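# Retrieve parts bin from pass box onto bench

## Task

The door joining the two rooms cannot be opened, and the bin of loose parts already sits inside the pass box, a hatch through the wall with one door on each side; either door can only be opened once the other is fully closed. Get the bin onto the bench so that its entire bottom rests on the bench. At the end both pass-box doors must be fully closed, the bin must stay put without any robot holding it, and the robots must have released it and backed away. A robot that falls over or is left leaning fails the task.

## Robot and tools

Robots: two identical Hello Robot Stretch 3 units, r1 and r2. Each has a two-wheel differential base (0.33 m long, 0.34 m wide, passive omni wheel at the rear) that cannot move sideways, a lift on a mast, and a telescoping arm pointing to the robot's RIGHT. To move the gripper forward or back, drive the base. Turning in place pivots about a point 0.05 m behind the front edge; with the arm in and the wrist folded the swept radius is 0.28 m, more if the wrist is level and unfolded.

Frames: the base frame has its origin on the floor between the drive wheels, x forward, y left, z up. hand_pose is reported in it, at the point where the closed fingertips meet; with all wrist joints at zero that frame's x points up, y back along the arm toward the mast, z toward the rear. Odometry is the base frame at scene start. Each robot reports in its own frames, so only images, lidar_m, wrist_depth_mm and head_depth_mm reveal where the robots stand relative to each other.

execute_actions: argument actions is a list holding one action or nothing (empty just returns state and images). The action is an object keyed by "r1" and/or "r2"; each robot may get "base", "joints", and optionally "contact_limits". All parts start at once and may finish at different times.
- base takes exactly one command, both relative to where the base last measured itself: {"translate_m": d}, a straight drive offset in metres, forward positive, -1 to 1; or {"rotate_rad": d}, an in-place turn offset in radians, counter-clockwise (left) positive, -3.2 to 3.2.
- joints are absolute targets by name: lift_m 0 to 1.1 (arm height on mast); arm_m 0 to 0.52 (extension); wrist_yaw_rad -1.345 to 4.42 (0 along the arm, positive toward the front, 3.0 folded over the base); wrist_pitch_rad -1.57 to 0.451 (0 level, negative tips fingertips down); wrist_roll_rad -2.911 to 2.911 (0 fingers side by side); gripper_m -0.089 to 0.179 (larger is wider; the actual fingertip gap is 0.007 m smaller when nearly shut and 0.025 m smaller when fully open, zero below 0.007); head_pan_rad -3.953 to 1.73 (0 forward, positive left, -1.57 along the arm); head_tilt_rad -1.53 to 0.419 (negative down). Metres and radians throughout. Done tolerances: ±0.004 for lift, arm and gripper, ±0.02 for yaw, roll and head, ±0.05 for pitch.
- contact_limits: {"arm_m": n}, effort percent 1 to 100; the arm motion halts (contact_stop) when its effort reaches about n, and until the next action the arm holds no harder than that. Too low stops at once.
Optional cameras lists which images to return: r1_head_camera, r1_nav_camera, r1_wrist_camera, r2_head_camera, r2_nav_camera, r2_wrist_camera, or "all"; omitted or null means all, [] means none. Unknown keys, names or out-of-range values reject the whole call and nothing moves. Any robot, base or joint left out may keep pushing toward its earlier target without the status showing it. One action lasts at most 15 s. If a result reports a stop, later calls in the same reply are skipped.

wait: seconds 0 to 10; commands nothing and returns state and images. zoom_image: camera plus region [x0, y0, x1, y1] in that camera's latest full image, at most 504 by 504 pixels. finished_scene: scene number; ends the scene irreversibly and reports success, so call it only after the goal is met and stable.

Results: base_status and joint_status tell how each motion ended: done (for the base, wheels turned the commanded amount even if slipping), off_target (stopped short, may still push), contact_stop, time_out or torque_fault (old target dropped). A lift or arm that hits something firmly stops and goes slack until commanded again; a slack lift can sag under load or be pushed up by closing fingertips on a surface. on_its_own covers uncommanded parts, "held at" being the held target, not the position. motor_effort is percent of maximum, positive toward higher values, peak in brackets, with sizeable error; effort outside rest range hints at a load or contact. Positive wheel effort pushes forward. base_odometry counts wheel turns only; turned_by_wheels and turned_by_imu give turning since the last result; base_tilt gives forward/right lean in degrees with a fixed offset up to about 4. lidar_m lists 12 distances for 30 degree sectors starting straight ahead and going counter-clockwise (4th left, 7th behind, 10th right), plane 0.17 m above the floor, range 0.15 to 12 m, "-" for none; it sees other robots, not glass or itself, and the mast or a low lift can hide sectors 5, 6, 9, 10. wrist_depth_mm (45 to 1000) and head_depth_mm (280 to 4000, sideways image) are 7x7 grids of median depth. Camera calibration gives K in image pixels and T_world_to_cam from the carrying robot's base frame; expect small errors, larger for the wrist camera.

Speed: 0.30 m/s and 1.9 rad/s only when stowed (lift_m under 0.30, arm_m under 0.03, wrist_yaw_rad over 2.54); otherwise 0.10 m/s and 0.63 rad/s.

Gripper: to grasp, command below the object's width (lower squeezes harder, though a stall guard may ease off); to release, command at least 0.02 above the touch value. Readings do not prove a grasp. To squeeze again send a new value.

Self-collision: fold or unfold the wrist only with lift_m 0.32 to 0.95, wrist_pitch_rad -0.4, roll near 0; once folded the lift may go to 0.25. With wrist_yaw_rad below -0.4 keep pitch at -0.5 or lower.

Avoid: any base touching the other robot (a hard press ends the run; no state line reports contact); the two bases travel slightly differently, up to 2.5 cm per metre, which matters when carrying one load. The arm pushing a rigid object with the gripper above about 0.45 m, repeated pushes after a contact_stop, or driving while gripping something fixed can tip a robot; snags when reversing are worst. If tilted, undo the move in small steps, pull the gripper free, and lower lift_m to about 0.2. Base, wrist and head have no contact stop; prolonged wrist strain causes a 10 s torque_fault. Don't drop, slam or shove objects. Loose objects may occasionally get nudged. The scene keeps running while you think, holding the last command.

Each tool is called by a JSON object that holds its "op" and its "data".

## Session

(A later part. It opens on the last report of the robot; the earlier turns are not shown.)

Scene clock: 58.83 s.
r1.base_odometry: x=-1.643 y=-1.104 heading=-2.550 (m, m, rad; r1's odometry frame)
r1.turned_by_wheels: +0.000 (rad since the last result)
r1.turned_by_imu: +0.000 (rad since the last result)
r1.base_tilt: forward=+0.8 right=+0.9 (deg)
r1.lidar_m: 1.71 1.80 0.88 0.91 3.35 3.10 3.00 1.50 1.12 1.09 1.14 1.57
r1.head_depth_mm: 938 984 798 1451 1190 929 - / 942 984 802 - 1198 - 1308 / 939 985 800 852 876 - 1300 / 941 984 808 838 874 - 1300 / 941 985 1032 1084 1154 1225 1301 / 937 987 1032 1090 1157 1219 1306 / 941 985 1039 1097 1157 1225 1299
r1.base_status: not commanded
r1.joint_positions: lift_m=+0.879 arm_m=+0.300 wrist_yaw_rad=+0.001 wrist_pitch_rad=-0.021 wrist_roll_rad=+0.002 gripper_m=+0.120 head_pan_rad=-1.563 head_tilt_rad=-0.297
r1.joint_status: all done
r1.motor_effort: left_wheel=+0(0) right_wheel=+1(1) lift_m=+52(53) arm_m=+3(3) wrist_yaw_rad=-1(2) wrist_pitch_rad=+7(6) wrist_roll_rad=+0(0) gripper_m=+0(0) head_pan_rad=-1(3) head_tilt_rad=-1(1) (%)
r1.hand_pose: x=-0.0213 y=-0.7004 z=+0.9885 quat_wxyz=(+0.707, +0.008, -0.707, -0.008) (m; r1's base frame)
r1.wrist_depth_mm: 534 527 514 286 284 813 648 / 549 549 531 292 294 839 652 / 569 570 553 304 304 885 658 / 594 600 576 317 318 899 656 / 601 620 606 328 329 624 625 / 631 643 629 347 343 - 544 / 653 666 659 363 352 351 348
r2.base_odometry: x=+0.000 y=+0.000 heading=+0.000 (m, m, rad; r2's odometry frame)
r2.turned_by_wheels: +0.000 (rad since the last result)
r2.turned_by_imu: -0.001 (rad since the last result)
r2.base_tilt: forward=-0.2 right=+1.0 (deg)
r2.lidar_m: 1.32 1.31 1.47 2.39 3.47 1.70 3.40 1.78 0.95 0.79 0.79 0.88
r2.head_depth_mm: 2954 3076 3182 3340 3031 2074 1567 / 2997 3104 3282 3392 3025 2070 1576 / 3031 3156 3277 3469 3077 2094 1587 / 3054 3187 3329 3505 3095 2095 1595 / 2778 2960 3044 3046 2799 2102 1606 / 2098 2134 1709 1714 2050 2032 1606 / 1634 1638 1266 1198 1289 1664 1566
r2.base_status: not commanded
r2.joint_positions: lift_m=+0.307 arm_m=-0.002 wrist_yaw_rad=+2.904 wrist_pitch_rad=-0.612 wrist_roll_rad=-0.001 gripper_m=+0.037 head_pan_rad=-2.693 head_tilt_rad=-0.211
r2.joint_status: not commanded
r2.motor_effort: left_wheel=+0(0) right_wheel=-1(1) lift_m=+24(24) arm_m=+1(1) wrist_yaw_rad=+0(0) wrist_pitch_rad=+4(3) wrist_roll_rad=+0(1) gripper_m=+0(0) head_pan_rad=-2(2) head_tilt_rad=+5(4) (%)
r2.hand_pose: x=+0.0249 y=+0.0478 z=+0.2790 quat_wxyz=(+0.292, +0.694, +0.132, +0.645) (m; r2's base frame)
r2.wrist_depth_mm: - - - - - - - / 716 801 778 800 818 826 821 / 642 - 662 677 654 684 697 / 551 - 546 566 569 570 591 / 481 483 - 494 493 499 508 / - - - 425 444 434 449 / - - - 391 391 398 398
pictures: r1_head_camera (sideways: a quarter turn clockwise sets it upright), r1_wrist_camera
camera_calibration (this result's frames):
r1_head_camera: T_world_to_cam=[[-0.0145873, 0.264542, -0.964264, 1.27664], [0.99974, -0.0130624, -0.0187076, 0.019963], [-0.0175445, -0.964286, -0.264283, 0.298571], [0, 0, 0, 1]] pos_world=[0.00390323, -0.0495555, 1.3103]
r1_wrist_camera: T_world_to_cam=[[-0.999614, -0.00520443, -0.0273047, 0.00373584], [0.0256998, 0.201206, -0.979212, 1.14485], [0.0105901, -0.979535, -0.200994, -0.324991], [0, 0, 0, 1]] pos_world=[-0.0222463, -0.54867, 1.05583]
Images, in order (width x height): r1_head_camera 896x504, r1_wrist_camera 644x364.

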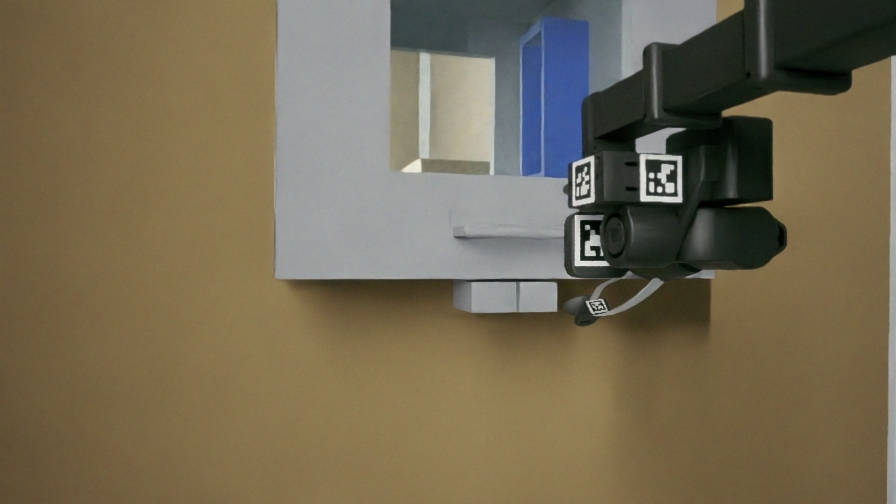

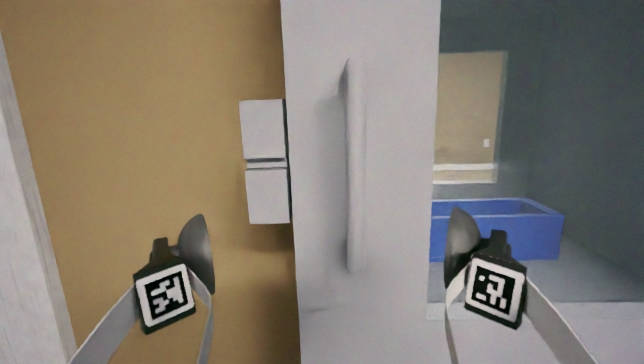

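{"op": "execute_actions", "data": {"actions": [{"r1":{"base":{"translate_m":-0.025},"joints":{"lift_m":0.9,"gripper_m":0.08,"arm_m":0.45}}}], "cameras": ["r1_wrist_camera"]}}

{"op": "execute_actions", "data": {"actions": [{"r1":{"joints":{"gripper_m":-0.03}}}], "cameras": ["r1_wrist_camera"]}}

{"op": "execute_actions", "data": {"actions": [{"r1":{"joints":{"arm_m":0.33}}}], "cameras": ["r1_wrist_camera","r1_head_camera"]}}

Scene clock: 68.90 s.
r1.base_odometry: x=-1.623 y=-1.090 heading=-2.550 (m, m, rad; r1's odometry frame)
r1.turned_by_wheels: +0.000 (rad since the last result)
r1.turned_by_imu: +0.003 (rad since the last result)
r1.base_tilt: forward=+0.5 right=+0.4 (deg)
r1.lidar_m: 1.74 1.82 0.89 1.09 3.37 3.08 3.00 1.50 1.12 1.09 1.14 1.58
r1.head_depth_mm: 952 993 816 1431 1205 - - / 950 993 817 - - 1242 1298 / 951 997 816 3265 - 942 1300 / 951 997 817 843 - 950 1300 / 952 998 1039 1082 1151 1230 1303 / 954 998 1046 1102 1163 1227 1301 / 955 997 1047 1106 1162 1226 1304
r1.base_status: done
r1.joint_positions: lift_m=+0.899 arm_m=+0.449 wrist_yaw_rad=-0.005 wrist_pitch_rad=-0.051 wrist_roll_rad=+0.002 gripper_m=+0.080 head_pan_rad=-1.563 head_tilt_rad=-0.297
r1.joint_status: all done
r1.on_its_own: arm_m is at rest, and its effort (+17) is outside its rest range (-14 to +14)
r1.motor_effort: left_wheel=-1(4) right_wheel=+0(4) lift_m=+50(51) arm_m=+17(20) wrist_yaw_rad=+5(8) wrist_pitch_rad=+15(15) wrist_roll_rad=+0(1) gripper_m=-2(83) head_pan_rad=-2(3) head_tilt_rad=-1(1) (%)
r1.hand_pose: x=-0.0228 y=-0.8482 z=+1.0009 quat_wxyz=(+0.706, +0.016, -0.707, -0.020) (m; r1's base frame)
r1.wrist_depth_mm: 393 392 155 153 151 672 604 / 409 401 161 157 157 - 617 / 426 410 168 162 163 737 619 / 442 179 175 169 170 784 615 / 465 197 180 125 177 599 568 / 484 478 190 185 187 495 509 / 515 509 202 194 195 448 445
r2.base_odometry: x=+0.000 y=+0.000 heading=+0.000 (m, m, rad; r2's odometry frame)
r2.turned_by_wheels: +0.000 (rad since the last result)
r2.turned_by_imu: -0.001 (rad since the last result)
r2.base_tilt: forward=-0.1 right=+1.1 (deg)
r2.lidar_m: 1.31 1.31 1.47 2.39 3.48 1.70 3.40 1.78 0.95 0.79 0.79 0.88
r2.head_depth_mm: 2991 3080 3163 3347 2983 2066 1580 / 3044 3115 3264 3360 3086 2085 1583 / 3010 3187 3306 3445 3083 2083 1585 / 3039 3198 3391 3479 3059 2107 1598 / 2824 2986 3028 3005 2807 2106 1589 / 2116 2134 1709 1711 2049 2017 1603 / 1655 1643 1258 1201 1292 1647 1565
r2.base_status: not commanded
r2.joint_positions: lift_m=+0.307 arm_m=-0.002 wrist_yaw_rad=+2.904 wrist_pitch_rad=-0.612 wrist_roll_rad=-0.001 gripper_m=+0.037 head_pan_rad=-2.693 head_tilt_rad=-0.211
r2.joint_status: not commanded
r2.motor_effort: left_wheel=+0(1) right_wheel=-1(1) lift_m=+24(24) arm_m=+1(1) wrist_yaw_rad=+0(0) wrist_pitch_rad=+3(4) wrist_roll_rad=+0(1) gripper_m=+0(0) head_pan_rad=-2(2) head_tilt_rad=+5(4) (%)
r2.hand_pose: x=+0.0249 y=+0.0478 z=+0.2790 quat_wxyz=(+0.292, +0.694, +0.132, +0.645) (m; r2's base frame)
r2.wrist_depth_mm: - - - - - - - / 746 789 785 811 825 819 818 / 631 - 642 665 683 683 688 / 546 - 553 569 560 571 585 / 480 495 - 494 494 499 501 / - - - 425 436 440 442 / - - - 384 394 393 402
pictures: r1_wrist_camera
camera_calibration (this result's frames):
r1_wrist_camera: T_world_to_cam=[[-0.999623, 0.00134954, -0.0274314, 0.00752928], [0.0270052, 0.23022, -0.972764, 1.20496], [0.00500249, -0.973138, -0.23017, -0.432784], [0, 0, 0, 1]] pos_world=[-0.0228487, -0.698574, 1.07273]
Images, in order (width x height): r1_wrist_camera 644x364.

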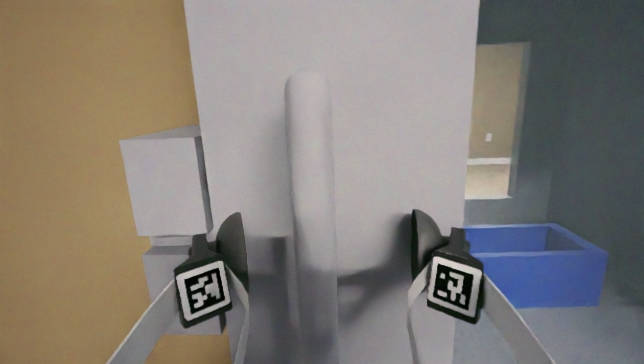

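Scene clock: 71.13 s.
r1.base_odometry: x=-1.623 y=-1.090 heading=-2.550 (m, m, rad; r1's odometry frame)
r1.turned_by_wheels: +0.000 (rad since the last result)
r1.turned_by_imu: +0.008 (rad since the last result)
r1.base_tilt: forward=+0.4 right=+0.2 (deg)
r1.lidar_m: 1.74 1.83 0.89 1.12 3.37 3.08 2.99 1.48 1.12 1.09 1.15 1.59
r1.head_depth_mm: 950 996 817 1442 1206 - - / 953 1001 819 - - 1243 1301 / 952 999 821 3232 - 946 1300 / 957 1001 822 844 905 947 1309 / 956 1004 1046 1086 1165 1233 1308 / 959 1004 1054 1107 1164 1235 1306 / 960 1002 1054 1108 1174 1233 1308
r1.base_status: not commanded
r1.joint_positions: lift_m=+0.899 arm_m=+0.449 wrist_yaw_rad=-0.009 wrist_pitch_rad=-0.058 wrist_roll_rad=+0.002 gripper_m=-0.029 head_pan_rad=-1.563 head_tilt_rad=-0.297
r1.joint_status: all done
r1.motor_effort: left_wheel=-1(10) right_wheel=+1(1) lift_m=+50(50) arm_m=+14(17) wrist_yaw_rad=+9(31) wrist_pitch_rad=+17(19) wrist_roll_rad=+0(0) gripper_m=-16(100) head_pan_rad=-3(2) head_tilt_rad=-2(1) (%)
r1.hand_pose: x=-0.0238 y=-0.8482 z=+0.9990 quat_wxyz=(+0.706, +0.018, -0.707, -0.024) (m; r1's base frame)
r1.wrist_depth_mm: 396 390 157 156 154 680 621 / 410 406 165 160 160 702 629 / 431 422 172 166 166 748 627 / 449 434 178 173 174 778 640 / 472 466 186 123 181 605 576 / 499 485 197 128 188 504 509 / 519 514 205 201 201 450 443
r2.base_odometry: x=+0.000 y=+0.000 heading=+0.000 (m, m, rad; r2's odometry frame)
r2.turned_by_wheels: +0.000 (rad since the last result)
r2.turned_by_imu: -0.001 (rad since the last result)
r2.base_tilt: forward=+0.0 right=+1.0 (deg)
r2.lidar_m: 1.31 1.31 1.47 2.39 3.48 1.70 3.39 1.78 0.95 0.79 0.79 0.88
r2.head_depth_mm: 2936 3049 3142 3304 3068 2071 1589 / 2939 3103 3281 3321 2994 2059 1590 / 3016 3203 3330 3434 3066 2101 1599 / 3036 3225 3308 3562 3060 2097 1599 / 2782 2984 3044 3001 2790 2093 1602 / 2129 2115 1699 1710 2036 2025 1614 / 1646 1638 1259 1202 1292 1655 1559
r2.base_status: not commanded
r2.joint_positions: lift_m=+0.307 arm_m=-0.002 wrist_yaw_rad=+2.904 wrist_pitch_rad=-0.612 wrist_roll_rad=-0.001 gripper_m=+0.037 head_pan_rad=-2.693 head_tilt_rad=-0.211
r2.joint_status: not commanded
r2.motor_effort: left_wheel=+0(0) right_wheel=-1(1) lift_m=+24(24) arm_m=+1(1) wrist_yaw_rad=-1(0) wrist_pitch_rad=+3(4) wrist_roll_rad=+0(1) gripper_m=+0(0) head_pan_rad=-2(2) head_tilt_rad=+5(5) (%)
r2.hand_pose: x=+0.0249 y=+0.0478 z=+0.2790 quat_wxyz=(+0.292, +0.694, +0.132, +0.645) (m; r2's base frame)
r2.wrist_depth_mm: - - - - - - - / 734 798 786 786 790 819 823 / 635 - 646 665 676 678 680 / 545 - 555 576 567 572 582 / 476 494 - 487 502 501 501 / - - - 428 434 445 453 / - - - 393 392 392 398
pictures: r1_wrist_camera
camera_calibration (this result's frames):
r1_wrist_camera: T_world_to_cam=[[-0.99961, 0.00556189, -0.027351, 0.00995011], [0.0278895, 0.2373, -0.971036, 1.20745], [0.00108961, -0.97142, -0.237363, -0.424629], [0, 0, 0, 1]] pos_world=[-0.0232662, -0.699076, 1.07196]
Images, in order (width x height): r1_wrist_camera 644x364.

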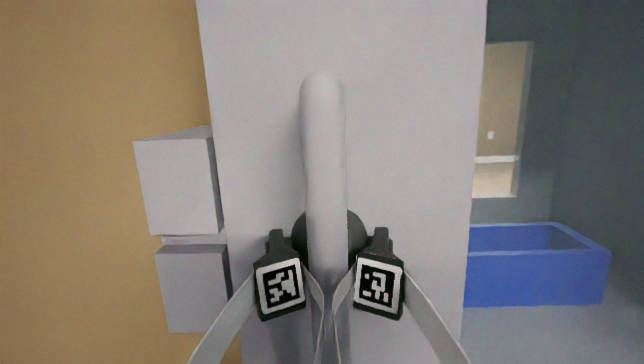

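Scene clock: 74.07 s.
r1.base_odometry: x=-1.623 y=-1.090 heading=-2.550 (m, m, rad; r1's odometry frame)
r1.turned_by_wheels: +0.000 (rad since the last result)
r1.turned_by_imu: -0.008 (rad since the last result)
r1.base_tilt: forward=+0.8 right=+0.9 (deg)
r1.lidar_m: 1.73 1.82 0.89 1.09 3.35 3.07 2.99 1.49 1.12 1.09 1.14 1.58
r1.head_depth_mm: 936 980 739 1425 1199 - - / 937 981 727 - 1281 863 1298 / 940 984 710 750 - 850 1301 / 940 983 694 723 755 830 1305 / 940 985 1028 1075 1150 1221 1303 / 941 987 1036 1091 1156 1226 1304 / 940 989 1035 1091 1151 1229 1303
r1.base_status: not commanded
r1.joint_positions: lift_m=+0.899 arm_m=+0.330 wrist_yaw_rad=-0.089 wrist_pitch_rad=-0.018 wrist_roll_rad=+0.002 gripper_m=-0.029 head_pan_rad=-1.563 head_tilt_rad=-0.298
r1.joint_status: all done
r1.on_its_own: wrist_yaw_rad is held at -0.075, not at your +0.000, by its stall guard, which is not easing now; wrist_yaw_rad is at rest, and its effort (+13) is outside its rest range (-12 to +12)
r1.motor_effort: left_wheel=-5(18) right_wheel=+8(26) lift_m=+48(50) arm_m=-4(13) wrist_yaw_rad=+13(57) wrist_pitch_rad=+5(17) wrist_roll_rad=+1(1) gripper_m=-16(19) head_pan_rad=-4(2) head_tilt_rad=-1(1) (%)
r1.hand_pose: x=-0.0442 y=-0.7301 z=+1.0094 quat_wxyz=(+0.706, -0.025, -0.707, -0.038) (m; r1's base frame)
r1.wrist_depth_mm: 476 470 154 163 173 713 539 / 483 485 158 165 179 796 537 / 504 504 164 168 186 822 544 / 519 515 169 127 193 822 554 / 544 540 177 128 203 682 559 / 562 567 182 130 595 588 538 / 579 589 195 198 218 463 452
r2.base_odometry: x=+0.000 y=+0.000 heading=+0.000 (m, m, rad; r2's odometry frame)
r2.turned_by_wheels: +0.000 (rad since the last result)
r2.turned_by_imu: -0.001 (rad since the last result)
r2.base_tilt: forward=-0.3 right=+1.0 (deg)
r2.lidar_m: 1.32 1.31 1.47 2.39 3.49 1.70 3.40 1.78 0.95 0.79 0.79 0.89
r2.head_depth_mm: 2959 3024 3121 3348 3021 2066 1575 / 3024 3062 3268 3346 3047 2080 1580 / 3015 3124 3358 3439 3051 2086 1585 / 3052 3194 3339 3549 3062 2092 1600 / 2772 2969 3013 3032 2761 2136 1608 / 2113 2137 1706 1707 2053 2024 1595 / 1640 1632 1261 1197 1283 1665 1554
r2.base_status: not commanded
r2.joint_positions: lift_m=+0.307 arm_m=-0.002 wrist_yaw_rad=+2.904 wrist_pitch_rad=-0.612 wrist_roll_rad=-0.001 gripper_m=+0.037 head_pan_rad=-2.693 head_tilt_rad=-0.211
r2.joint_status: not commanded
r2.motor_effort: left_wheel=+0(0) right_wheel=-2(1) lift_m=+24(24) arm_m=+2(0) wrist_yaw_rad=+0(0) wrist_pitch_rad=+3(3) wrist_roll_rad=+0(0) gripper_m=+0(0) head_pan_rad=-2(2) head_tilt_rad=+4(4) (%)
r2.hand_pose: x=+0.0249 y=+0.0478 z=+0.2790 quat_wxyz=(+0.292, +0.694, +0.132, +0.645) (m; r2's base frame)
r2.wrist_depth_mm: - - - - - - - / 731 802 806 799 825 824 854 / 650 - 669 669 671 673 693 / 546 - 553 562 573 569 584 / 471 490 - 495 492 504 503 / - - - 430 441 441 450 / - - - 396 392 395 398
pictures: r1_head_camera (sideways: a quarter turn clockwise sets it upright), r1_wrist_camera
camera_calibration (this result's frames):
r1_head_camera: T_world_to_cam=[[-0.0145506, 0.266141, -0.963824, 1.27606], [0.999737, -0.0132161, -0.0187421, 0.0200079], [-0.017726, -0.963843, -0.265879, 0.30065], [0, 0, 0, 1]] pos_world=[0.00389418, -0.049569, 1.31021]
r1_wrist_camera: T_world_to_cam=[[-0.996092, 0.0840436, -0.0271719, 0.0464866], [0.043196, 0.195182, -0.979815, 1.16887], [-0.0770437, -0.97716, -0.198049, -0.354762], [0, 0, 0, 1]] pos_world=[-0.0315176, -0.578707, 1.07628]
Images, in order (width x height): r1_head_camera 896x504, r1_wrist_camera 644x364.

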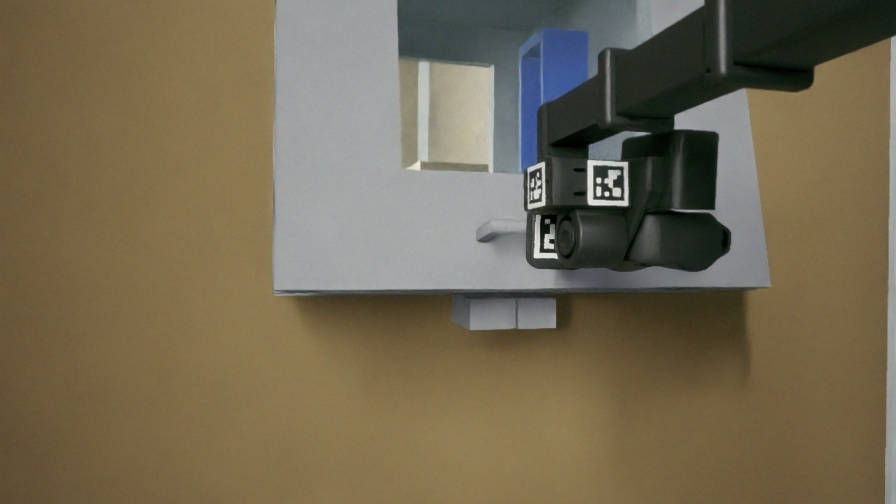

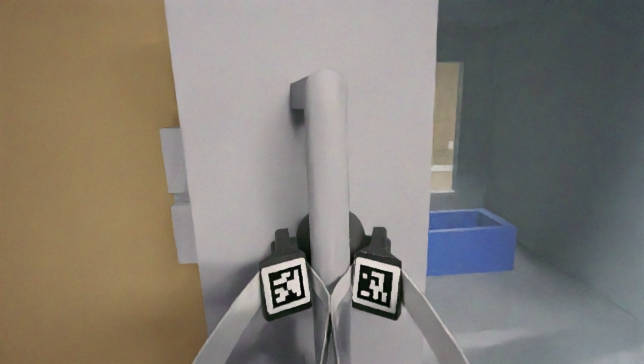

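{"op": "execute_actions", "data": {"actions": [{"r1":{"base":{"translate_m":-0.08},"joints":{"arm_m":0.15}}}], "cameras": []}}

{"op": "execute_actions", "data": {"actions": [{"r1":{"base":{"translate_m":-0.15},"joints":{"arm_m":0.01}}}], "cameras": ["r1_wrist_camera","r1_head_camera","r1_nav_camera"]}}

Scene clock: 80.43 s.
r1.base_odometry: x=-1.556 y=-1.046 heading=-2.551 (m, m, rad; r1's odometry frame)
r1.turned_by_wheels: -0.001 (rad since the last result)
r1.turned_by_imu: -0.001 (rad since the last result)
r1.base_tilt: forward=+0.8 right=+0.9 (deg)
r1.lidar_m: 1.81 1.91 0.92 0.93 0.90 2.99 2.93 1.49 1.12 1.08 1.14 1.57
r1.head_depth_mm: 935 980 626 1195 1182 962 - / 934 976 579 1449 1183 - - / 937 983 538 564 593 - - / 936 981 501 523 553 574 612 / 936 983 814 850 923 1198 1291 / 935 985 1035 1080 1148 1220 1295 / 938 981 1036 1087 1147 1216 1300
r1.base_status: done
r1.joint_positions: lift_m=+0.899 arm_m=+0.151 wrist_yaw_rad=-0.123 wrist_pitch_rad=-0.020 wrist_roll_rad=+0.002 gripper_m=-0.029 head_pan_rad=-1.563 head_tilt_rad=-0.298
r1.joint_status: all done
r1.on_its_own: wrist_yaw_rad is held at -0.075, not at your +0.000, by its stall guard, which is still easing; right_wheel is at rest, and its effort (+19) is outside its rest range (-18 to +18)
r1.motor_effort: left_wheel=-10(25) right_wheel=+19(31) lift_m=+47(48) arm_m=-8(10) wrist_yaw_rad=+48(82) wrist_pitch_rad=+6(6) wrist_roll_rad=+1(0) gripper_m=-19(22) head_pan_rad=-2(2) head_tilt_rad=-1(1) (%)
r1.hand_pose: x=-0.0528 y=-0.5494 z=+1.0090 quat_wxyz=(+0.705, -0.036, -0.706, -0.051) (m; r1's base frame)
r1.wrist_depth_mm: 628 128 143 170 780 593 405 / 636 133 147 161 981 597 440 / 663 138 151 142 1000 614 473 / 673 151 155 173 927 618 782 / 713 691 159 127 819 627 825 / 726 747 161 130 626 467 856 / 766 766 170 197 573 406 888
r2.base_odometry: x=+0.000 y=+0.000 heading=+0.000 (m, m, rad; r2's odometry frame)
r2.turned_by_wheels: +0.000 (rad since the last result)
r2.turned_by_imu: -0.001 (rad since the last result)
r2.base_tilt: forward=-0.1 right=+1.1 (deg)
r2.lidar_m: 1.32 1.31 1.47 2.39 3.46 1.71 3.41 1.78 0.95 0.79 0.79 0.89
r2.head_depth_mm: 2931 3050 3202 3276 3044 2059 1583 / 3008 3126 3271 3446 3015 2069 1574 / 3042 3212 3306 3499 3105 2089 1588 / 3054 3197 3426 3462 3053 2100 1596 / 2807 2949 3041 3037 2804 2093 1605 / 2110 2146 1709 1708 2055 2038 1598 / 1652 1637 1263 1198 1283 1651 1562
r2.base_status: not commanded
r2.joint_positions: lift_m=+0.307 arm_m=-0.002 wrist_yaw_rad=+2.904 wrist_pitch_rad=-0.612 wrist_roll_rad=-0.001 gripper_m=+0.037 head_pan_rad=-2.693 head_tilt_rad=-0.211
r2.joint_status: not commanded
r2.motor_effort: left_wheel=+0(0) right_wheel=-2(0) lift_m=+24(24) arm_m=+0(1) wrist_yaw_rad=+0(0) wrist_pitch_rad=+3(4) wrist_roll_rad=+0(0) gripper_m=+0(0) head_pan_rad=-3(2) head_tilt_rad=+5(4) (%)
r2.hand_pose: x=+0.0249 y=+0.0478 z=+0.2790 quat_wxyz=(+0.292, +0.694, +0.132, +0.645) (m; r2's base frame)
r2.wrist_depth_mm: - - - - - - - / 735 794 787 821 797 803 844 / 639 - 647 661 684 681 674 / 547 - 561 562 566 572 582 / 482 492 - 495 499 504 497 / - - - 430 436 439 445 / - - - 391 396 399 397
pictures: none
No camera images: the call's "cameras" was empty. Leave "cameras" out to get every camera's image.

Scene clock: 83.27 s.
r1.base_odometry: x=-1.432 y=-0.962 heading=-2.551 (m, m, rad; r1's odometry frame)
r1.turned_by_wheels: +0.000 (rad since the last result)
r1.turned_by_imu: -0.025 (rad since the last result)
r1.base_tilt: forward=+0.8 right=+1.0 (deg)
r1.lidar_m: 1.96 2.04 0.98 0.88 3.34 2.88 2.79 1.51 1.12 1.08 1.12 1.52
r1.head_depth_mm: 936 982 639 752 827 918 1305 / 934 979 484 556 1115 865 744 / 934 979 390 408 438 429 - / 932 978 327 339 360 382 404 / 931 975 807 1409 1110 955 1265 / 926 971 1001 1159 1112 1209 1282 / 926 969 823 861 910 1203 1285
r1.base_status: done
r1.joint_positions: lift_m=+0.899 arm_m=+0.011 wrist_yaw_rad=-0.200 wrist_pitch_rad=-0.020 wrist_roll_rad=+0.002 gripper_m=-0.029 head_pan_rad=-1.563 head_tilt_rad=-0.298
r1.joint_status: all done
r1.on_its_own: wrist_yaw_rad is held at -0.183, not at your +0.000, by its stall guard, which is not easing now; wrist_yaw_rad is at rest, and its effort (+16) is outside its rest range (-12 to +12)
r1.motor_effort: left_wheel=+1(16) right_wheel=+6(18) lift_m=+48(47) arm_m=-9(14) wrist_yaw_rad=+16(47) wrist_pitch_rad=+6(6) wrist_roll_rad=+1(0) gripper_m=-16(20) head_pan_rad=-3(3) head_tilt_rad=-1(1) (%)
r1.hand_pose: x=-0.0722 y=-0.4063 z=+1.0091 quat_wxyz=(+0.703, -0.063, -0.705, -0.078) (m; r1's base frame)
r1.wrist_depth_mm: 90 106 143 667 611 883 956 / 91 107 134 186 648 922 969 / 94 108 142 122 683 932 - / 107 109 151 192 704 993 - / 114 111 153 128 848 - - / 807 112 147 133 - - - / 855 118 168 220 - - -
r2.base_odometry: x=+0.000 y=+0.000 heading=+0.000 (m, m, rad; r2's odometry frame)
r2.turned_by_wheels: +0.000 (rad since the last result)
r2.turned_by_imu: -0.001 (rad since the last result)
r2.base_tilt: forward=-0.2 right=+1.0 (deg)
r2.lidar_m: 1.31 1.31 1.47 2.40 3.48 1.70 3.41 1.78 0.95 0.79 0.79 0.88
r2.head_depth_mm: 2944 3076 3175 3353 2985 2072 1573 / 2960 3148 3252 3388 3043 2078 1581 / 3055 3141 3244 3439 3017 2097 1594 / 3023 3228 3349 3564 3066 2090 1596 / 2823 2947 3066 3050 2783 2075 1603 / 2108 2125 1717 1709 2036 2042 1620 / 1654 1650 1263 1197 1285 1653 1547
r2.base_status: not commanded
r2.joint_positions: lift_m=+0.307 arm_m=-0.002 wrist_yaw_rad=+2.904 wrist_pitch_rad=-0.612 wrist_roll_rad=-0.001 gripper_m=+0.037 head_pan_rad=-2.693 head_tilt_rad=-0.211
r2.joint_status: not commanded
r2.motor_effort: left_wheel=+0(0) right_wheel=-1(1) lift_m=+24(24) arm_m=+1(1) wrist_yaw_rad=+0(0) wrist_pitch_rad=+4(3) wrist_roll_rad=+0(1) gripper_m=+0(0) head_pan_rad=-2(3) head_tilt_rad=+5(4) (%)
r2.hand_pose: x=+0.0249 y=+0.0478 z=+0.2790 quat_wxyz=(+0.292, +0.694, +0.132, +0.645) (m; r2's base frame)
r2.wrist_depth_mm: - - - - - - - / 714 801 793 792 802 838 872 / 647 - 655 658 682 668 682 / 548 - 560 561 565 579 580 / 475 490 - 491 495 496 506 / - - - 429 433 449 440 / - - - 393 390 397 394
pictures: r1_head_camera (sideways: a quarter turn clockwise sets it upright), r1_nav_camera (sideways: a quarter turn counterclockwise sets it upright), r1_wrist_camera
camera_calibration (this result's frames):
r1_head_camera: T_world_to_cam=[[-0.0145505, 0.266141, -0.963824, 1.27606], [0.999737, -0.0132163, -0.0187421, 0.0200079], [-0.0177263, -0.963843, -0.265879, 0.30065], [0, 0, 0, 1]] pos_world=[0.00389417, -0.049569, 1.31021]
r1_nav_camera: T_world_to_cam=[[0.0271861, -0.329528, 0.943754, -1.19611], [-0.998562, -0.0525888, 0.0104027, 0.0398599], [0.0462029, -0.94268, -0.330484, 0.384078], [0, 0, 0, 1]] pos_world=[0.0545746, -0.0299932, 1.25535]
r1_wrist_camera: T_world_to_cam=[[-0.980712, 0.193561, -0.0271787, 0.037005], [0.0647478, 0.190513, -0.979547, 1.10593], [-0.184424, -0.962413, -0.199371, -0.0410397], [0, 0, 0, 1]] pos_world=[-0.0428841, -0.257355, 1.07614]
Images, in order (width x height): r1_head_camera 896x504, r1_nav_camera 672x504, r1_wrist_camera 644x364.

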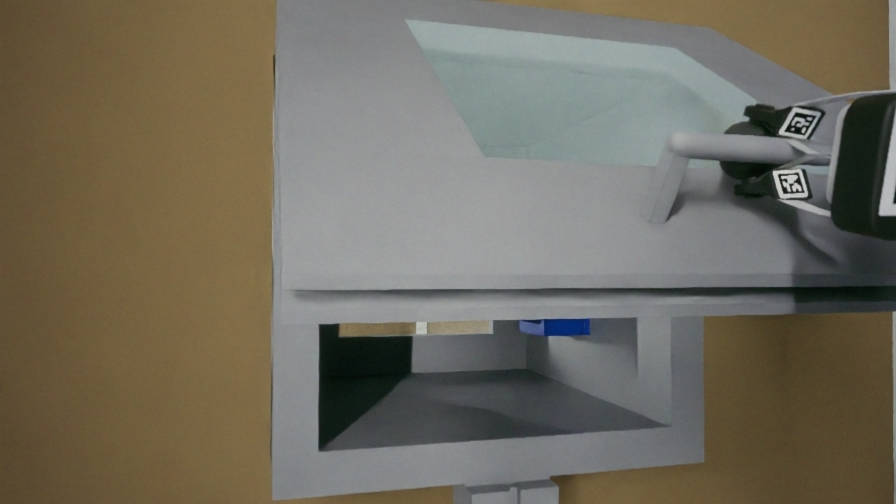

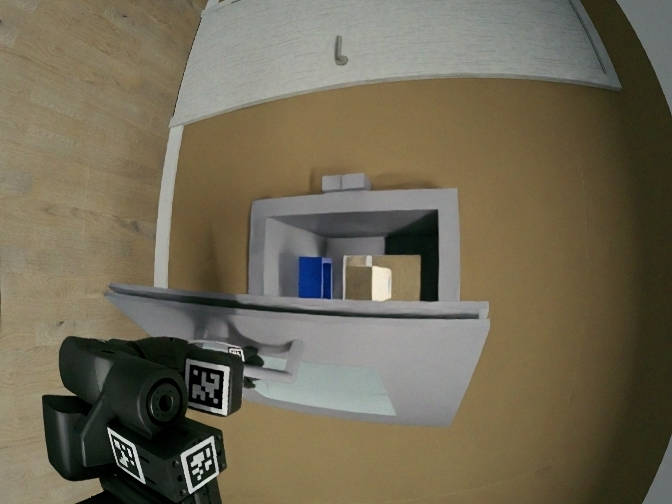

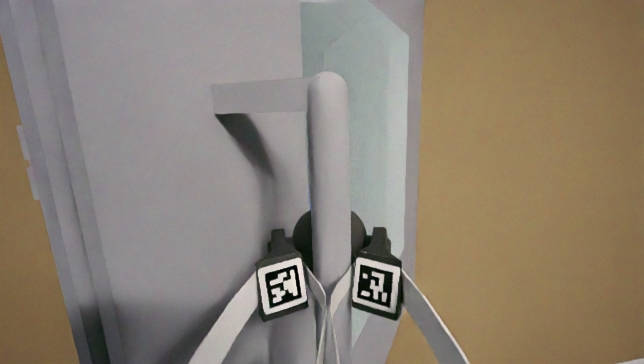

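{"op": "execute_actions", "data": {"actions": [{"r1":{"joints":{"gripper_m":0.1}}}], "cameras": []}}

{"op": "execute_actions", "data": {"actions": [{"r1":{"joints":{"lift_m":0.45,"wrist_yaw_rad":0}}}], "cameras": ["r1_head_camera","r1_nav_camera"]}}

Scene clock: 95.53 s.
r1.base_odometry: x=-1.432 y=-0.962 heading=-2.551 (m, m, rad; r1's odometry frame)
r1.turned_by_wheels: +0.000 (rad since the last result)
r1.turned_by_imu: +0.000 (rad since the last result)
r1.base_tilt: forward=+0.8 right=+0.9 (deg)
r1.lidar_m: 1.96 2.04 0.98 0.87 3.35 2.88 2.78 1.52 1.12 1.08 1.13 1.53
r1.head_depth_mm: 936 982 676 759 813 923 1319 / 937 982 540 950 1119 789 760 / 935 978 450 475 1178 960 614 / 931 975 386 401 423 436 463 / 932 972 344 357 376 403 428 / 927 975 945 1043 1052 1210 1289 / 927 971 823 861 910 1202 1283
r1.base_status: not commanded
r1.joint_positions: lift_m=+0.899 arm_m=+0.010 wrist_yaw_rad=-0.186 wrist_pitch_rad=-0.020 wrist_roll_rad=+0.002 gripper_m=+0.100 head_pan_rad=-1.563 head_tilt_rad=-0.298
r1.joint_status: all done
r1.on_its_own: wrist_yaw_rad is held at -0.183, not at your +0.000, by its stall guard, which is not easing now
r1.motor_effort: left_wheel=+1(2) right_wheel=+0(6) lift_m=+47(48) arm_m=-3(9) wrist_yaw_rad=+2(15) wrist_pitch_rad=+6(6) wrist_roll_rad=+0(1) gripper_m=+0(84) head_pan_rad=-2(2) head_tilt_rad=-1(1) (%)
r1.hand_pose: x=-0.0687 y=-0.4065 z=+1.0090 quat_wxyz=(+0.703, -0.058, -0.705, -0.073) (m; r1's base frame)
r1.wrist_depth_mm: 119 139 184 756 567 855 915 / 120 141 164 - 623 907 945 / 121 143 143 - 716 951 - / 122 145 177 - 738 972 - / 125 146 171 855 661 - - / 133 143 150 694 566 - - / 146 157 195 379 - - -
r2.base_odometry: x=+0.000 y=+0.000 heading=+0.000 (m, m, rad; r2's odometry frame)
r2.turned_by_wheels: +0.000 (rad since the last result)
r2.turned_by_imu: -0.001 (rad since the last result)
r2.base_tilt: forward=+0.1 right=+1.1 (deg)
r2.lidar_m: 1.32 1.31 1.47 2.38 3.49 1.71 3.40 1.78 0.95 0.79 0.79 0.88
r2.head_depth_mm: 2981 3084 3142 3384 3022 2051 1588 / 2979 3078 3265 3410 3040 2067 1591 / 3051 3160 3329 3442 3008 2089 1583 / 3047 3201 3397 3543 3078 2120 1592 / 2824 2941 3019 3016 2766 2096 1602 / 2125 2143 1708 1704 2031 2025 1610 / 1621 1635 1259 1212 1289 1649 1556
r2.base_status: not commanded
r2.joint_positions: lift_m=+0.307 arm_m=-0.002 wrist_yaw_rad=+2.904 wrist_pitch_rad=-0.612 wrist_roll_rad=-0.001 gripper_m=+0.037 head_pan_rad=-2.693 head_tilt_rad=-0.211
r2.joint_status: not commanded
r2.motor_effort: left_wheel=+0(0) right_wheel=-1(1) lift_m=+24(24) arm_m=+1(1) wrist_yaw_rad=+0(0) wrist_pitch_rad=+4(4) wrist_roll_rad=+0(0) gripper_m=-1(0) head_pan_rad=-2(3) head_tilt_rad=+4(5) (%)
r2.hand_pose: x=+0.0249 y=+0.0478 z=+0.2790 quat_wxyz=(+0.292, +0.694, +0.132, +0.645) (m; r2's base frame)
r2.wrist_depth_mm: - - - - - - - / 743 804 792 793 811 815 831 / 644 - 644 659 664 673 684 / 540 - 565 562 576 577 578 / 475 493 - 494 501 492 495 / - - - 426 440 445 442 / - - - 390 393 392 395
pictures: none
No camera images: the call's "cameras" was empty. Leave "cameras" out to get every camera's image.

Scene clock: 100.47 s.
r1.base_odometry: x=-1.432 y=-0.962 heading=-2.551 (m, m, rad; r1's odometry frame)
r1.turned_by_wheels: +0.000 (rad since the last result)
r1.turned_by_imu: +0.000 (rad since the last result)
r1.base_tilt: forward=+0.8 right=+0.9 (deg)
r1.lidar_m: 1.96 2.04 0.98 0.88 3.35 2.88 2.78 1.52 1.12 1.08 1.12 1.52
r1.head_depth_mm: 937 983 725 771 841 1202 1300 / 931 980 626 1025 1115 812 1301 / 935 979 550 1446 1186 959 717 / 936 978 491 519 1176 1004 620 / 931 978 444 460 475 489 530 / 928 975 404 418 438 465 498 / 923 971 807 847 902 1204 1282
r1.base_status: not commanded
r1.joint_positions: lift_m=+0.451 arm_m=+0.010 wrist_yaw_rad=-0.002 wrist_pitch_rad=-0.019 wrist_roll_rad=+0.002 gripper_m=+0.100 head_pan_rad=-1.563 head_tilt_rad=-0.298
r1.joint_status: all done
r1.motor_effort: left_wheel=+2(2) right_wheel=+0(4) lift_m=+14(39) arm_m=-3(3) wrist_yaw_rad=+2(23) wrist_pitch_rad=+6(6) wrist_roll_rad=+0(0) gripper_m=+0(3) head_pan_rad=-1(2) head_tilt_rad=-1(1) (%)
r1.hand_pose: x=-0.0220 y=-0.4109 z=+0.5606 quat_wxyz=(+0.707, +0.006, -0.707, -0.008) (m; r1's base frame)
r1.wrist_depth_mm: 789 784 593 302 370 515 754 / 814 813 759 798 785 796 808 / 866 847 852 823 831 831 813 / 869 875 879 887 875 857 835 / 931 912 914 909 887 910 887 / 944 961 941 941 940 907 912 / 962 947 926 927 911 881 886
r2.base_odometry: x=+0.000 y=+0.000 heading=+0.000 (m, m, rad; r2's odometry frame)
r2.turned_by_wheels: +0.000 (rad since the last result)
r2.turned_by_imu: -0.001 (rad since the last result)
r2.base_tilt: forward=-0.1 right=+1.0 (deg)
r2.lidar_m: 1.32 1.31 1.47 2.39 3.49 1.71 3.38 1.78 0.95 0.79 0.79 0.89
r2.head_depth_mm: 2953 3050 3184 3318 3000 2084 1577 / 2972 3158 3274 3428 3021 2078 1589 / 3026 3142 3313 3546 3020 2120 1593 / 3095 3178 3333 3458 3039 2102 1594 / 2775 2981 3020 2979 2789 2105 1593 / 2104 2151 1701 1715 2023 2016 1610 / 1640 1626 1255 1212 1289 1677 1563
r2.base_status: not commanded
r2.joint_positions: lift_m=+0.307 arm_m=-0.002 wrist_yaw_rad=+2.904 wrist_pitch_rad=-0.612 wrist_roll_rad=-0.001 gripper_m=+0.037 head_pan_rad=-2.693 head_tilt_rad=-0.211
r2.joint_status: not commanded
r2.motor_effort: left_wheel=+0(0) right_wheel=-1(2) lift_m=+24(24) arm_m=+1(0) wrist_yaw_rad=+0(0) wrist_pitch_rad=+4(3) wrist_roll_rad=+1(0) gripper_m=-1(0) head_pan_rad=-3(2) head_tilt_rad=+4(5) (%)
r2.hand_pose: x=+0.0249 y=+0.0478 z=+0.2790 quat_wxyz=(+0.292, +0.694, +0.132, +0.645) (m; r2's base frame)
r2.wrist_depth_mm: - - - - - - - / 743 778 782 781 819 824 825 / 645 - 655 665 668 681 690 / 544 - 550 566 572 562 573 / 477 494 - 493 495 500 510 / - - - 424 436 451 441 / - - - 396 397 393 403
pictures: r1_head_camera (sideways: a quarter turn clockwise sets it upright), r1_nav_camera (sideways: a quarter turn counterclockwise sets it upright)
camera_calibration (this result's frames):
r1_head_camera: T_world_to_cam=[[-0.0145505, 0.266141, -0.963824, 1.27606], [0.999737, -0.0132163, -0.0187421, 0.0200079], [-0.0177263, -0.963843, -0.265879, 0.30065], [0, 0, 0, 1]] pos_world=[0.00389417, -0.049569, 1.31021]
r1_nav_camera: T_world_to_cam=[[0.0271861, -0.329528, 0.943754, -1.19611], [-0.998562, -0.0525888, 0.0104027, 0.0398598], [0.0462029, -0.94268, -0.330483, 0.384077], [0, 0, 0, 1]] pos_world=[0.0545746, -0.0299932, 1.25535]
Images, in order (width x height): r1_head_camera 896x504, r1_nav_camera 672x504.

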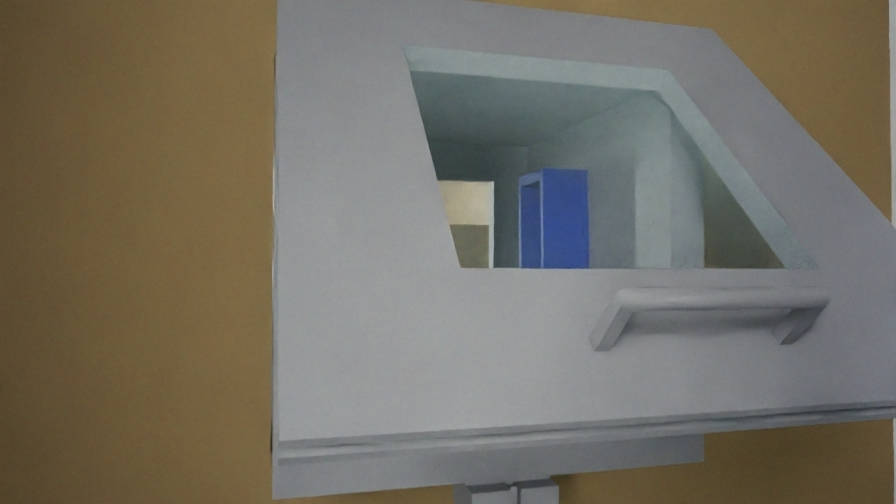

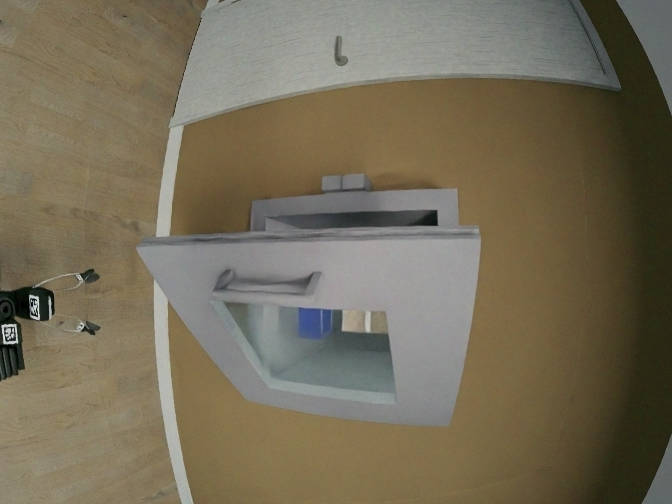

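{"op": "execute_actions", "data": {"actions": [{"r1":{"base":{"translate_m":0.42},"joints":{"gripper_m":0.0,"arm_m":0.22}}}], "cameras": []}}

{"op": "execute_actions", "data": {"actions": [{"r1":{"joints":{"lift_m":0.75}}}], "cameras": ["r1_head_camera","r1_nav_camera"]}}

{"op": "execute_actions", "data": {"actions": [{"r1":{"base":{"translate_m":-0.55}}}], "cameras": ["r1_head_camera","r1_nav_camera"]}}

Scene clock: 110.13 s.
r1.base_odometry: x=-1.781 y=-1.196 heading=-2.551 (m, m, rad; r1's odometry frame)
r1.turned_by_wheels: +0.000 (rad since the last result)
r1.turned_by_imu: +0.000 (rad since the last result)
r1.base_tilt: forward=+0.8 right=+0.9 (deg)
r1.lidar_m: 1.54 1.61 2.22 0.86 3.35 3.30 3.19 1.53 1.12 1.08 1.12 1.53
r1.head_depth_mm: 941 988 1018 - 1188 1230 1307 / 940 986 836 - 1184 1220 1305 / 938 982 1018 882 942 1225 1303 / 936 981 1035 1091 1146 1217 1300 / 936 980 1033 1085 1148 1210 1290 / 936 975 1028 1083 1145 1211 1288 / 931 978 1025 1074 1126 1188 1268
r1.base_status: done
r1.joint_positions: lift_m=+0.451 arm_m=+0.220 wrist_yaw_rad=-0.001 wrist_pitch_rad=-0.019 wrist_roll_rad=+0.002 gripper_m=+0.000 head_pan_rad=-1.563 head_tilt_rad=-0.298
r1.joint_status: all done
r1.motor_effort: left_wheel=+1(7) right_wheel=+0(3) lift_m=+14(14) arm_m=+3(2) wrist_yaw_rad=+0(2) wrist_pitch_rad=+5(6) wrist_roll_rad=+1(0) gripper_m=-3(82) head_pan_rad=-2(3) head_tilt_rad=-1(0) (%)
r1.hand_pose: x=-0.0216 y=-0.6204 z=+0.5606 quat_wxyz=(+0.707, +0.007, -0.707, -0.007) (m; r1's base frame)
r1.wrist_depth_mm: 572 597 589 586 428 380 381 / 608 614 612 612 606 606 597 / 629 627 634 641 622 623 615 / 644 644 662 650 658 648 642 / 679 671 686 663 675 667 671 / 698 711 721 - 705 687 692 / 739 738 753 748 727 726 713
r2.base_odometry: x=+0.000 y=+0.000 heading=+0.000 (m, m, rad; r2's odometry frame)
r2.turned_by_wheels: +0.000 (rad since the last result)
r2.turned_by_imu: -0.002 (rad since the last result)
r2.base_tilt: forward=-0.2 right=+1.1 (deg)
r2.lidar_m: 1.31 1.31 1.47 2.39 3.48 1.71 3.40 1.78 0.94 0.79 0.79 0.88
r2.head_depth_mm: 2957 3076 3176 3335 3039 2086 1580 / 3024 3134 3254 3433 3035 2076 1604 / 3078 3113 3296 3441 3004 2109 1577 / 2999 3206 3395 3485 3077 2103 1588 / 2818 2953 3023 3084 2797 2128 1610 / 2090 2152 1683 1695 2025 2049 1607 / 1624 1639 1258 1197 1276 1653 1564
r2.base_status: not commanded
r2.joint_positions: lift_m=+0.307 arm_m=-0.002 wrist_yaw_rad=+2.904 wrist_pitch_rad=-0.612 wrist_roll_rad=-0.001 gripper_m=+0.037 head_pan_rad=-2.693 head_tilt_rad=-0.211
r2.joint_status: not commanded
r2.motor_effort: left_wheel=+0(0) right_wheel=-1(1) lift_m=+24(24) arm_m=+1(1) wrist_yaw_rad=+0(0) wrist_pitch_rad=+3(4) wrist_roll_rad=+0(0) gripper_m=+0(0) head_pan_rad=-2(2) head_tilt_rad=+4(4) (%)
r2.hand_pose: x=+0.0249 y=+0.0478 z=+0.2790 quat_wxyz=(+0.292, +0.694, +0.132, +0.645) (m; r2's base frame)
r2.wrist_depth_mm: - - - - - - - / 727 792 772 810 807 807 852 / 635 - 652 663 675 678 673 / 545 - 557 573 559 574 592 / 475 500 - 490 493 502 505 / - - - 433 433 438 439 / - - - 392 390 398 397
pictures: none
No camera images: the call's "cameras" was empty. Leave "cameras" out to get every camera's image.

Scene clock: 113.70 s.
r1.base_odometry: x=-1.781 y=-1.196 heading=-2.551 (m, m, rad; r1's odometry frame)
r1.turned_by_wheels: +0.000 (rad since the last result)
r1.turned_by_imu: +0.000 (rad since the last result)
r1.base_tilt: forward=+0.8 right=+0.9 (deg)
r1.lidar_m: 1.54 1.61 2.22 0.86 3.34 3.31 3.18 1.52 1.12 1.08 1.12 1.53
r1.head_depth_mm: 942 986 1016 - 1194 1233 1318 / 940 987 838 - 1182 1229 1281 / 940 984 1016 883 944 1222 1275 / 932 981 1029 1088 1150 1203 - / 933 981 1030 1091 1146 1218 1297 / 935 975 1027 1083 1144 1215 1294 / 930 977 1026 1075 1126 1190 1259
r1.base_status: not commanded
r1.joint_positions: lift_m=+0.749 arm_m=+0.220 wrist_yaw_rad=-0.001 wrist_pitch_rad=-0.019 wrist_roll_rad=+0.002 gripper_m=+0.000 head_pan_rad=-1.563 head_tilt_rad=-0.298
r1.joint_status: all done
r1.motor_effort: left_wheel=+2(1) right_wheel=-1(1) lift_m=+51(55) arm_m=+3(3) wrist_yaw_rad=+1(1) wrist_pitch_rad=+6(5) wrist_roll_rad=+1(0) gripper_m=-3(3) head_pan_rad=-2(2) head_tilt_rad=-1(0) (%)
r1.hand_pose: x=-0.0216 y=-0.6204 z=+0.8591 quat_wxyz=(+0.707, +0.007, -0.707, -0.007) (m; r1's base frame)
r1.wrist_depth_mm: 573 599 590 585 375 - 822 / 596 612 611 603 391 - 819 / 624 622 633 637 434 964 757 / 649 643 648 656 444 675 669 / 670 666 682 674 451 449 448 / 699 698 716 - 701 697 693 / 735 735 736 745 737 732 729
r2.base_odometry: x=+0.000 y=+0.000 heading=+0.000 (m, m, rad; r2's odometry frame)
r2.turned_by_wheels: +0.000 (rad since the last result)
r2.turned_by_imu: -0.001 (rad since the last result)
r2.base_tilt: forward=-0.3 right=+1.1 (deg)
r2.lidar_m: 1.31 1.31 1.47 2.39 3.48 1.70 3.42 1.78 0.95 0.79 0.79 0.89
r2.head_depth_mm: 2978 3058 3182 3314 3032 2057 1576 / 2998 3119 3309 3381 3021 2095 1586 / 3006 3191 3258 3438 3083 2092 1606 / 3063 3214 3356 3609 3072 2104 1610 / 2770 2929 2992 3065 2800 2105 1599 / 2108 2141 1704 1709 2057 2007 1610 / 1636 1647 1264 1205 1289 1646 1558
r2.base_status: not commanded
r2.joint_positions: lift_m=+0.307 arm_m=-0.002 wrist_yaw_rad=+2.904 wrist_pitch_rad=-0.612 wrist_roll_rad=-0.001 gripper_m=+0.037 head_pan_rad=-2.693 head_tilt_rad=-0.211
r2.joint_status: not commanded
r2.motor_effort: left_wheel=+0(0) right_wheel=-1(2) lift_m=+24(24) arm_m=+0(0) wrist_yaw_rad=+0(0) wrist_pitch_rad=+4(3) wrist_roll_rad=+0(1) gripper_m=+0(0) head_pan_rad=-2(2) head_tilt_rad=+5(5) (%)
r2.hand_pose: x=+0.0249 y=+0.0478 z=+0.2790 quat_wxyz=(+0.292, +0.694, +0.132, +0.645) (m; r2's base frame)
r2.wrist_depth_mm: - - - - - - - / 741 806 788 790 835 859 835 / 629 - 659 673 667 671 684 / 558 - 565 554 567 572 596 / 472 486 - 492 492 507 502 / - - - 422 442 444 444 / - - - 390 386 398 392
pictures: r1_head_camera (sideways: a quarter turn clockwise sets it upright), r1_nav_camera (sideways: a quarter turn counterclockwise sets it upright)
camera_calibration (this result's frames):
r1_head_camera: T_world_to_cam=[[-0.0145506, 0.266141, -0.963824, 1.27606], [0.999737, -0.0132162, -0.0187421, 0.0200079], [-0.0177262, -0.963843, -0.265879, 0.30065], [0, 0, 0, 1]] pos_world=[0.00389417, -0.049569, 1.31021]
r1_nav_camera: T_world_to_cam=[[0.0271862, -0.329528, 0.943754, -1.19611], [-0.998562, -0.0525889, 0.0104027, 0.0398599], [0.046203, -0.94268, -0.330483, 0.384077], [0, 0, 0, 1]] pos_world=[0.0545746, -0.0299932, 1.25535]
Images, in order (width x height): r1_head_camera 896x504, r1_nav_camera 672x504.

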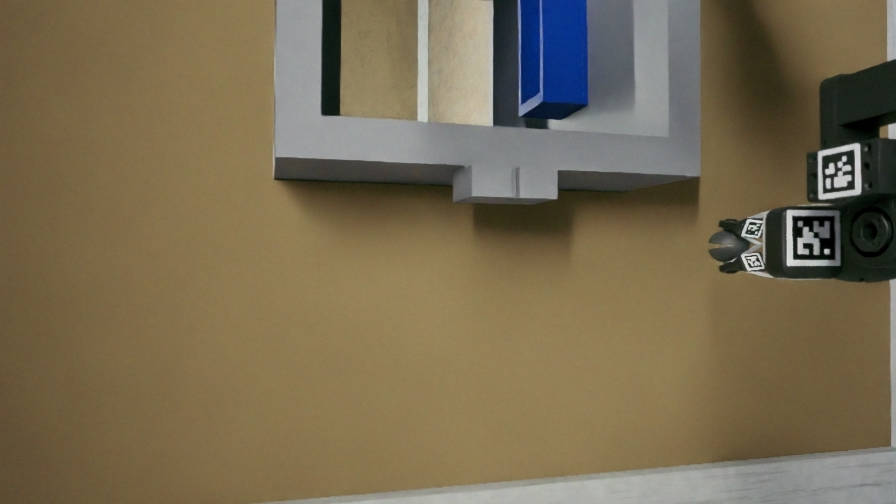

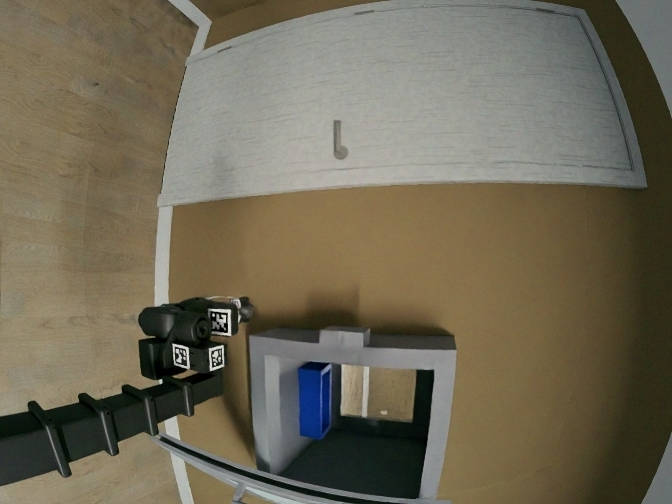

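Scene clock: 120.13 s.
r1.base_odometry: x=-1.324 y=-0.890 heading=-2.551 (m, m, rad; r1's odometry frame)
r1.turned_by_wheels: +0.001 (rad since the last result)
r1.turned_by_imu: +0.113 (rad since the last result)
r1.base_tilt: forward=+13.1 right=+0.9 (deg)
r1.lidar_m: 0.76 0.80 1.04 0.89 3.49 2.80 2.78 1.35 1.07 1.06 1.09 0.79
r1.head_depth_mm: 928 972 815 376 397 470 521 / 939 978 1004 - 1171 420 446 / 945 982 1368 3368 1177 1000 1236 / 951 996 835 1422 1192 977 - / 967 1004 1047 880 939 1220 1298 / 973 1016 1060 1114 1169 1236 1307 / 978 1028 1070 1126 1183 1253 1320
r1.base_status: done
r1.joint_positions: lift_m=+0.750 arm_m=+0.219 wrist_yaw_rad=+0.063 wrist_pitch_rad=+0.017 wrist_roll_rad=+0.020 gripper_m=+0.000 head_pan_rad=-1.564 head_tilt_rad=-0.299
r1.joint_status: not commanded
r1.on_its_own: base_tilt is 12.2 degrees off its reading at the scene's start (forward=+0.9 right=+0.9); wrist_yaw_rad is held at +0.043, not at your +0.000, by its stall guard, which is not easing now; wrist_yaw_rad is at rest, and its effort (-20) is outside its rest range (-12 to +12)
r1.motor_effort: left_wheel=+7(35) right_wheel=-12(48) lift_m=+43(51) arm_m=+7(15) wrist_yaw_rad=-20(42) wrist_pitch_rad=-5(7) wrist_roll_rad=-11(11) gripper_m=-2(2) head_pan_rad=-2(3) head_tilt_rad=+0(0) (%)
r1.hand_pose: x=-0.0054 y=-0.6204 z=+0.8686 quat_wxyz=(+0.700, +0.017, -0.714, +0.028) (m; r1's base frame)
r1.wrist_depth_mm: 706 691 411 438 898 858 693 / 720 702 652 501 - - 675 / 752 719 683 567 - 895 642 / 771 756 713 649 674 752 605 / 804 772 716 502 546 621 567 / 813 789 758 - 428 418 439 / 880 816 776 719 693 628 400
r2.base_odometry: x=+0.000 y=+0.000 heading=+0.000 (m, m, rad; r2's odometry frame)
r2.turned_by_wheels: +0.000 (rad since the last result)
r2.turned_by_imu: -0.002 (rad since the last result)
r2.base_tilt: forward=+0.0 right=+1.0 (deg)
r2.lidar_m: 1.32 1.31 1.47 2.38 3.49 1.70 3.38 1.79 0.95 0.79 0.79 0.88
r2.head_depth_mm: 2968 3083 3199 3342 2998 2074 1593 / 2972 3083 3260 3390 3077 2074 1591 / 3020 3135 3287 3478 3050 2072 1588 / 2978 3197 3351 3496 3075 2117 1601 / 2800 2957 3010 3013 2801 2102 1611 / 2108 2144 1729 1710 2011 2040 1620 / 1630 1636 1253 1210 1290 1659 1563
r2.base_status: not commanded
r2.joint_positions: lift_m=+0.307 arm_m=-0.002 wrist_yaw_rad=+2.904 wrist_pitch_rad=-0.612 wrist_roll_rad=-0.001 gripper_m=+0.037 head_pan_rad=-2.693 head_tilt_rad=-0.211
r2.joint_status: not commanded
r2.motor_effort: left_wheel=-1(0) right_wheel=-2(1) lift_m=+24(24) arm_m=+1(0) wrist_yaw_rad=+0(0) wrist_pitch_rad=+3(3) wrist_roll_rad=+0(0) gripper_m=+0(0) head_pan_rad=-2(2) head_tilt_rad=+5(5) (%)
r2.hand_pose: x=+0.0249 y=+0.0478 z=+0.2790 quat_wxyz=(+0.292, +0.694, +0.132, +0.645) (m; r2's base frame)
r2.wrist_depth_mm: - - - - - - - / 739 770 775 798 822 827 860 / 630 - 660 667 673 690 696 / 541 - 561 569 568 578 582 / 474 491 - 493 494 506 507 / - - - 419 435 439 447 / - - - 388 394 403 401
pictures: r1_head_camera (sideways: a quarter turn clockwise sets it upright), r1_nav_camera (sideways: a quarter turn counterclockwise sets it upright)
camera_calibration (this result's frames):
r1_head_camera: T_world_to_cam=[[-0.0143211, 0.266484, -0.963733, 1.27594], [0.999725, -0.0140803, -0.0187493, 0.0200173], [-0.018566, -0.963736, -0.266209, 0.301085], [0, 0, 0, 1]] pos_world=[0.00385103, -0.0495699, 1.31019]
r1_nav_camera: T_world_to_cam=[[0.0269014, -0.329875, 0.943641, -1.19596], [-0.998607, -0.051723, 0.0103873, 0.0398802], [0.0453814, -0.942607, -0.330807, 0.384503], [0, 0, 0, 1]] pos_world=[0.0545484, -0.0300194, 1.25534]
Images, in order (width x height): r1_head_camera 896x504, r1_nav_camera 672x504.

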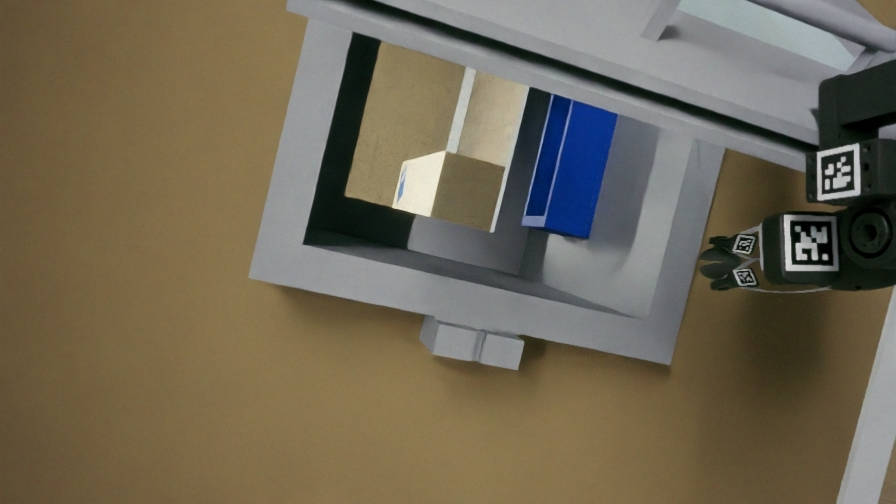

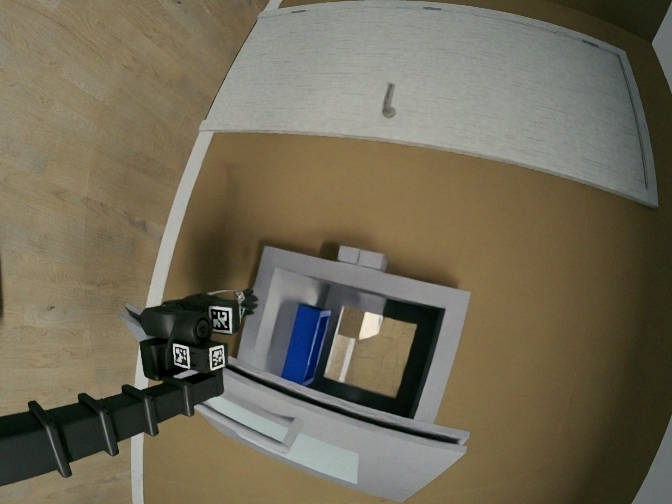

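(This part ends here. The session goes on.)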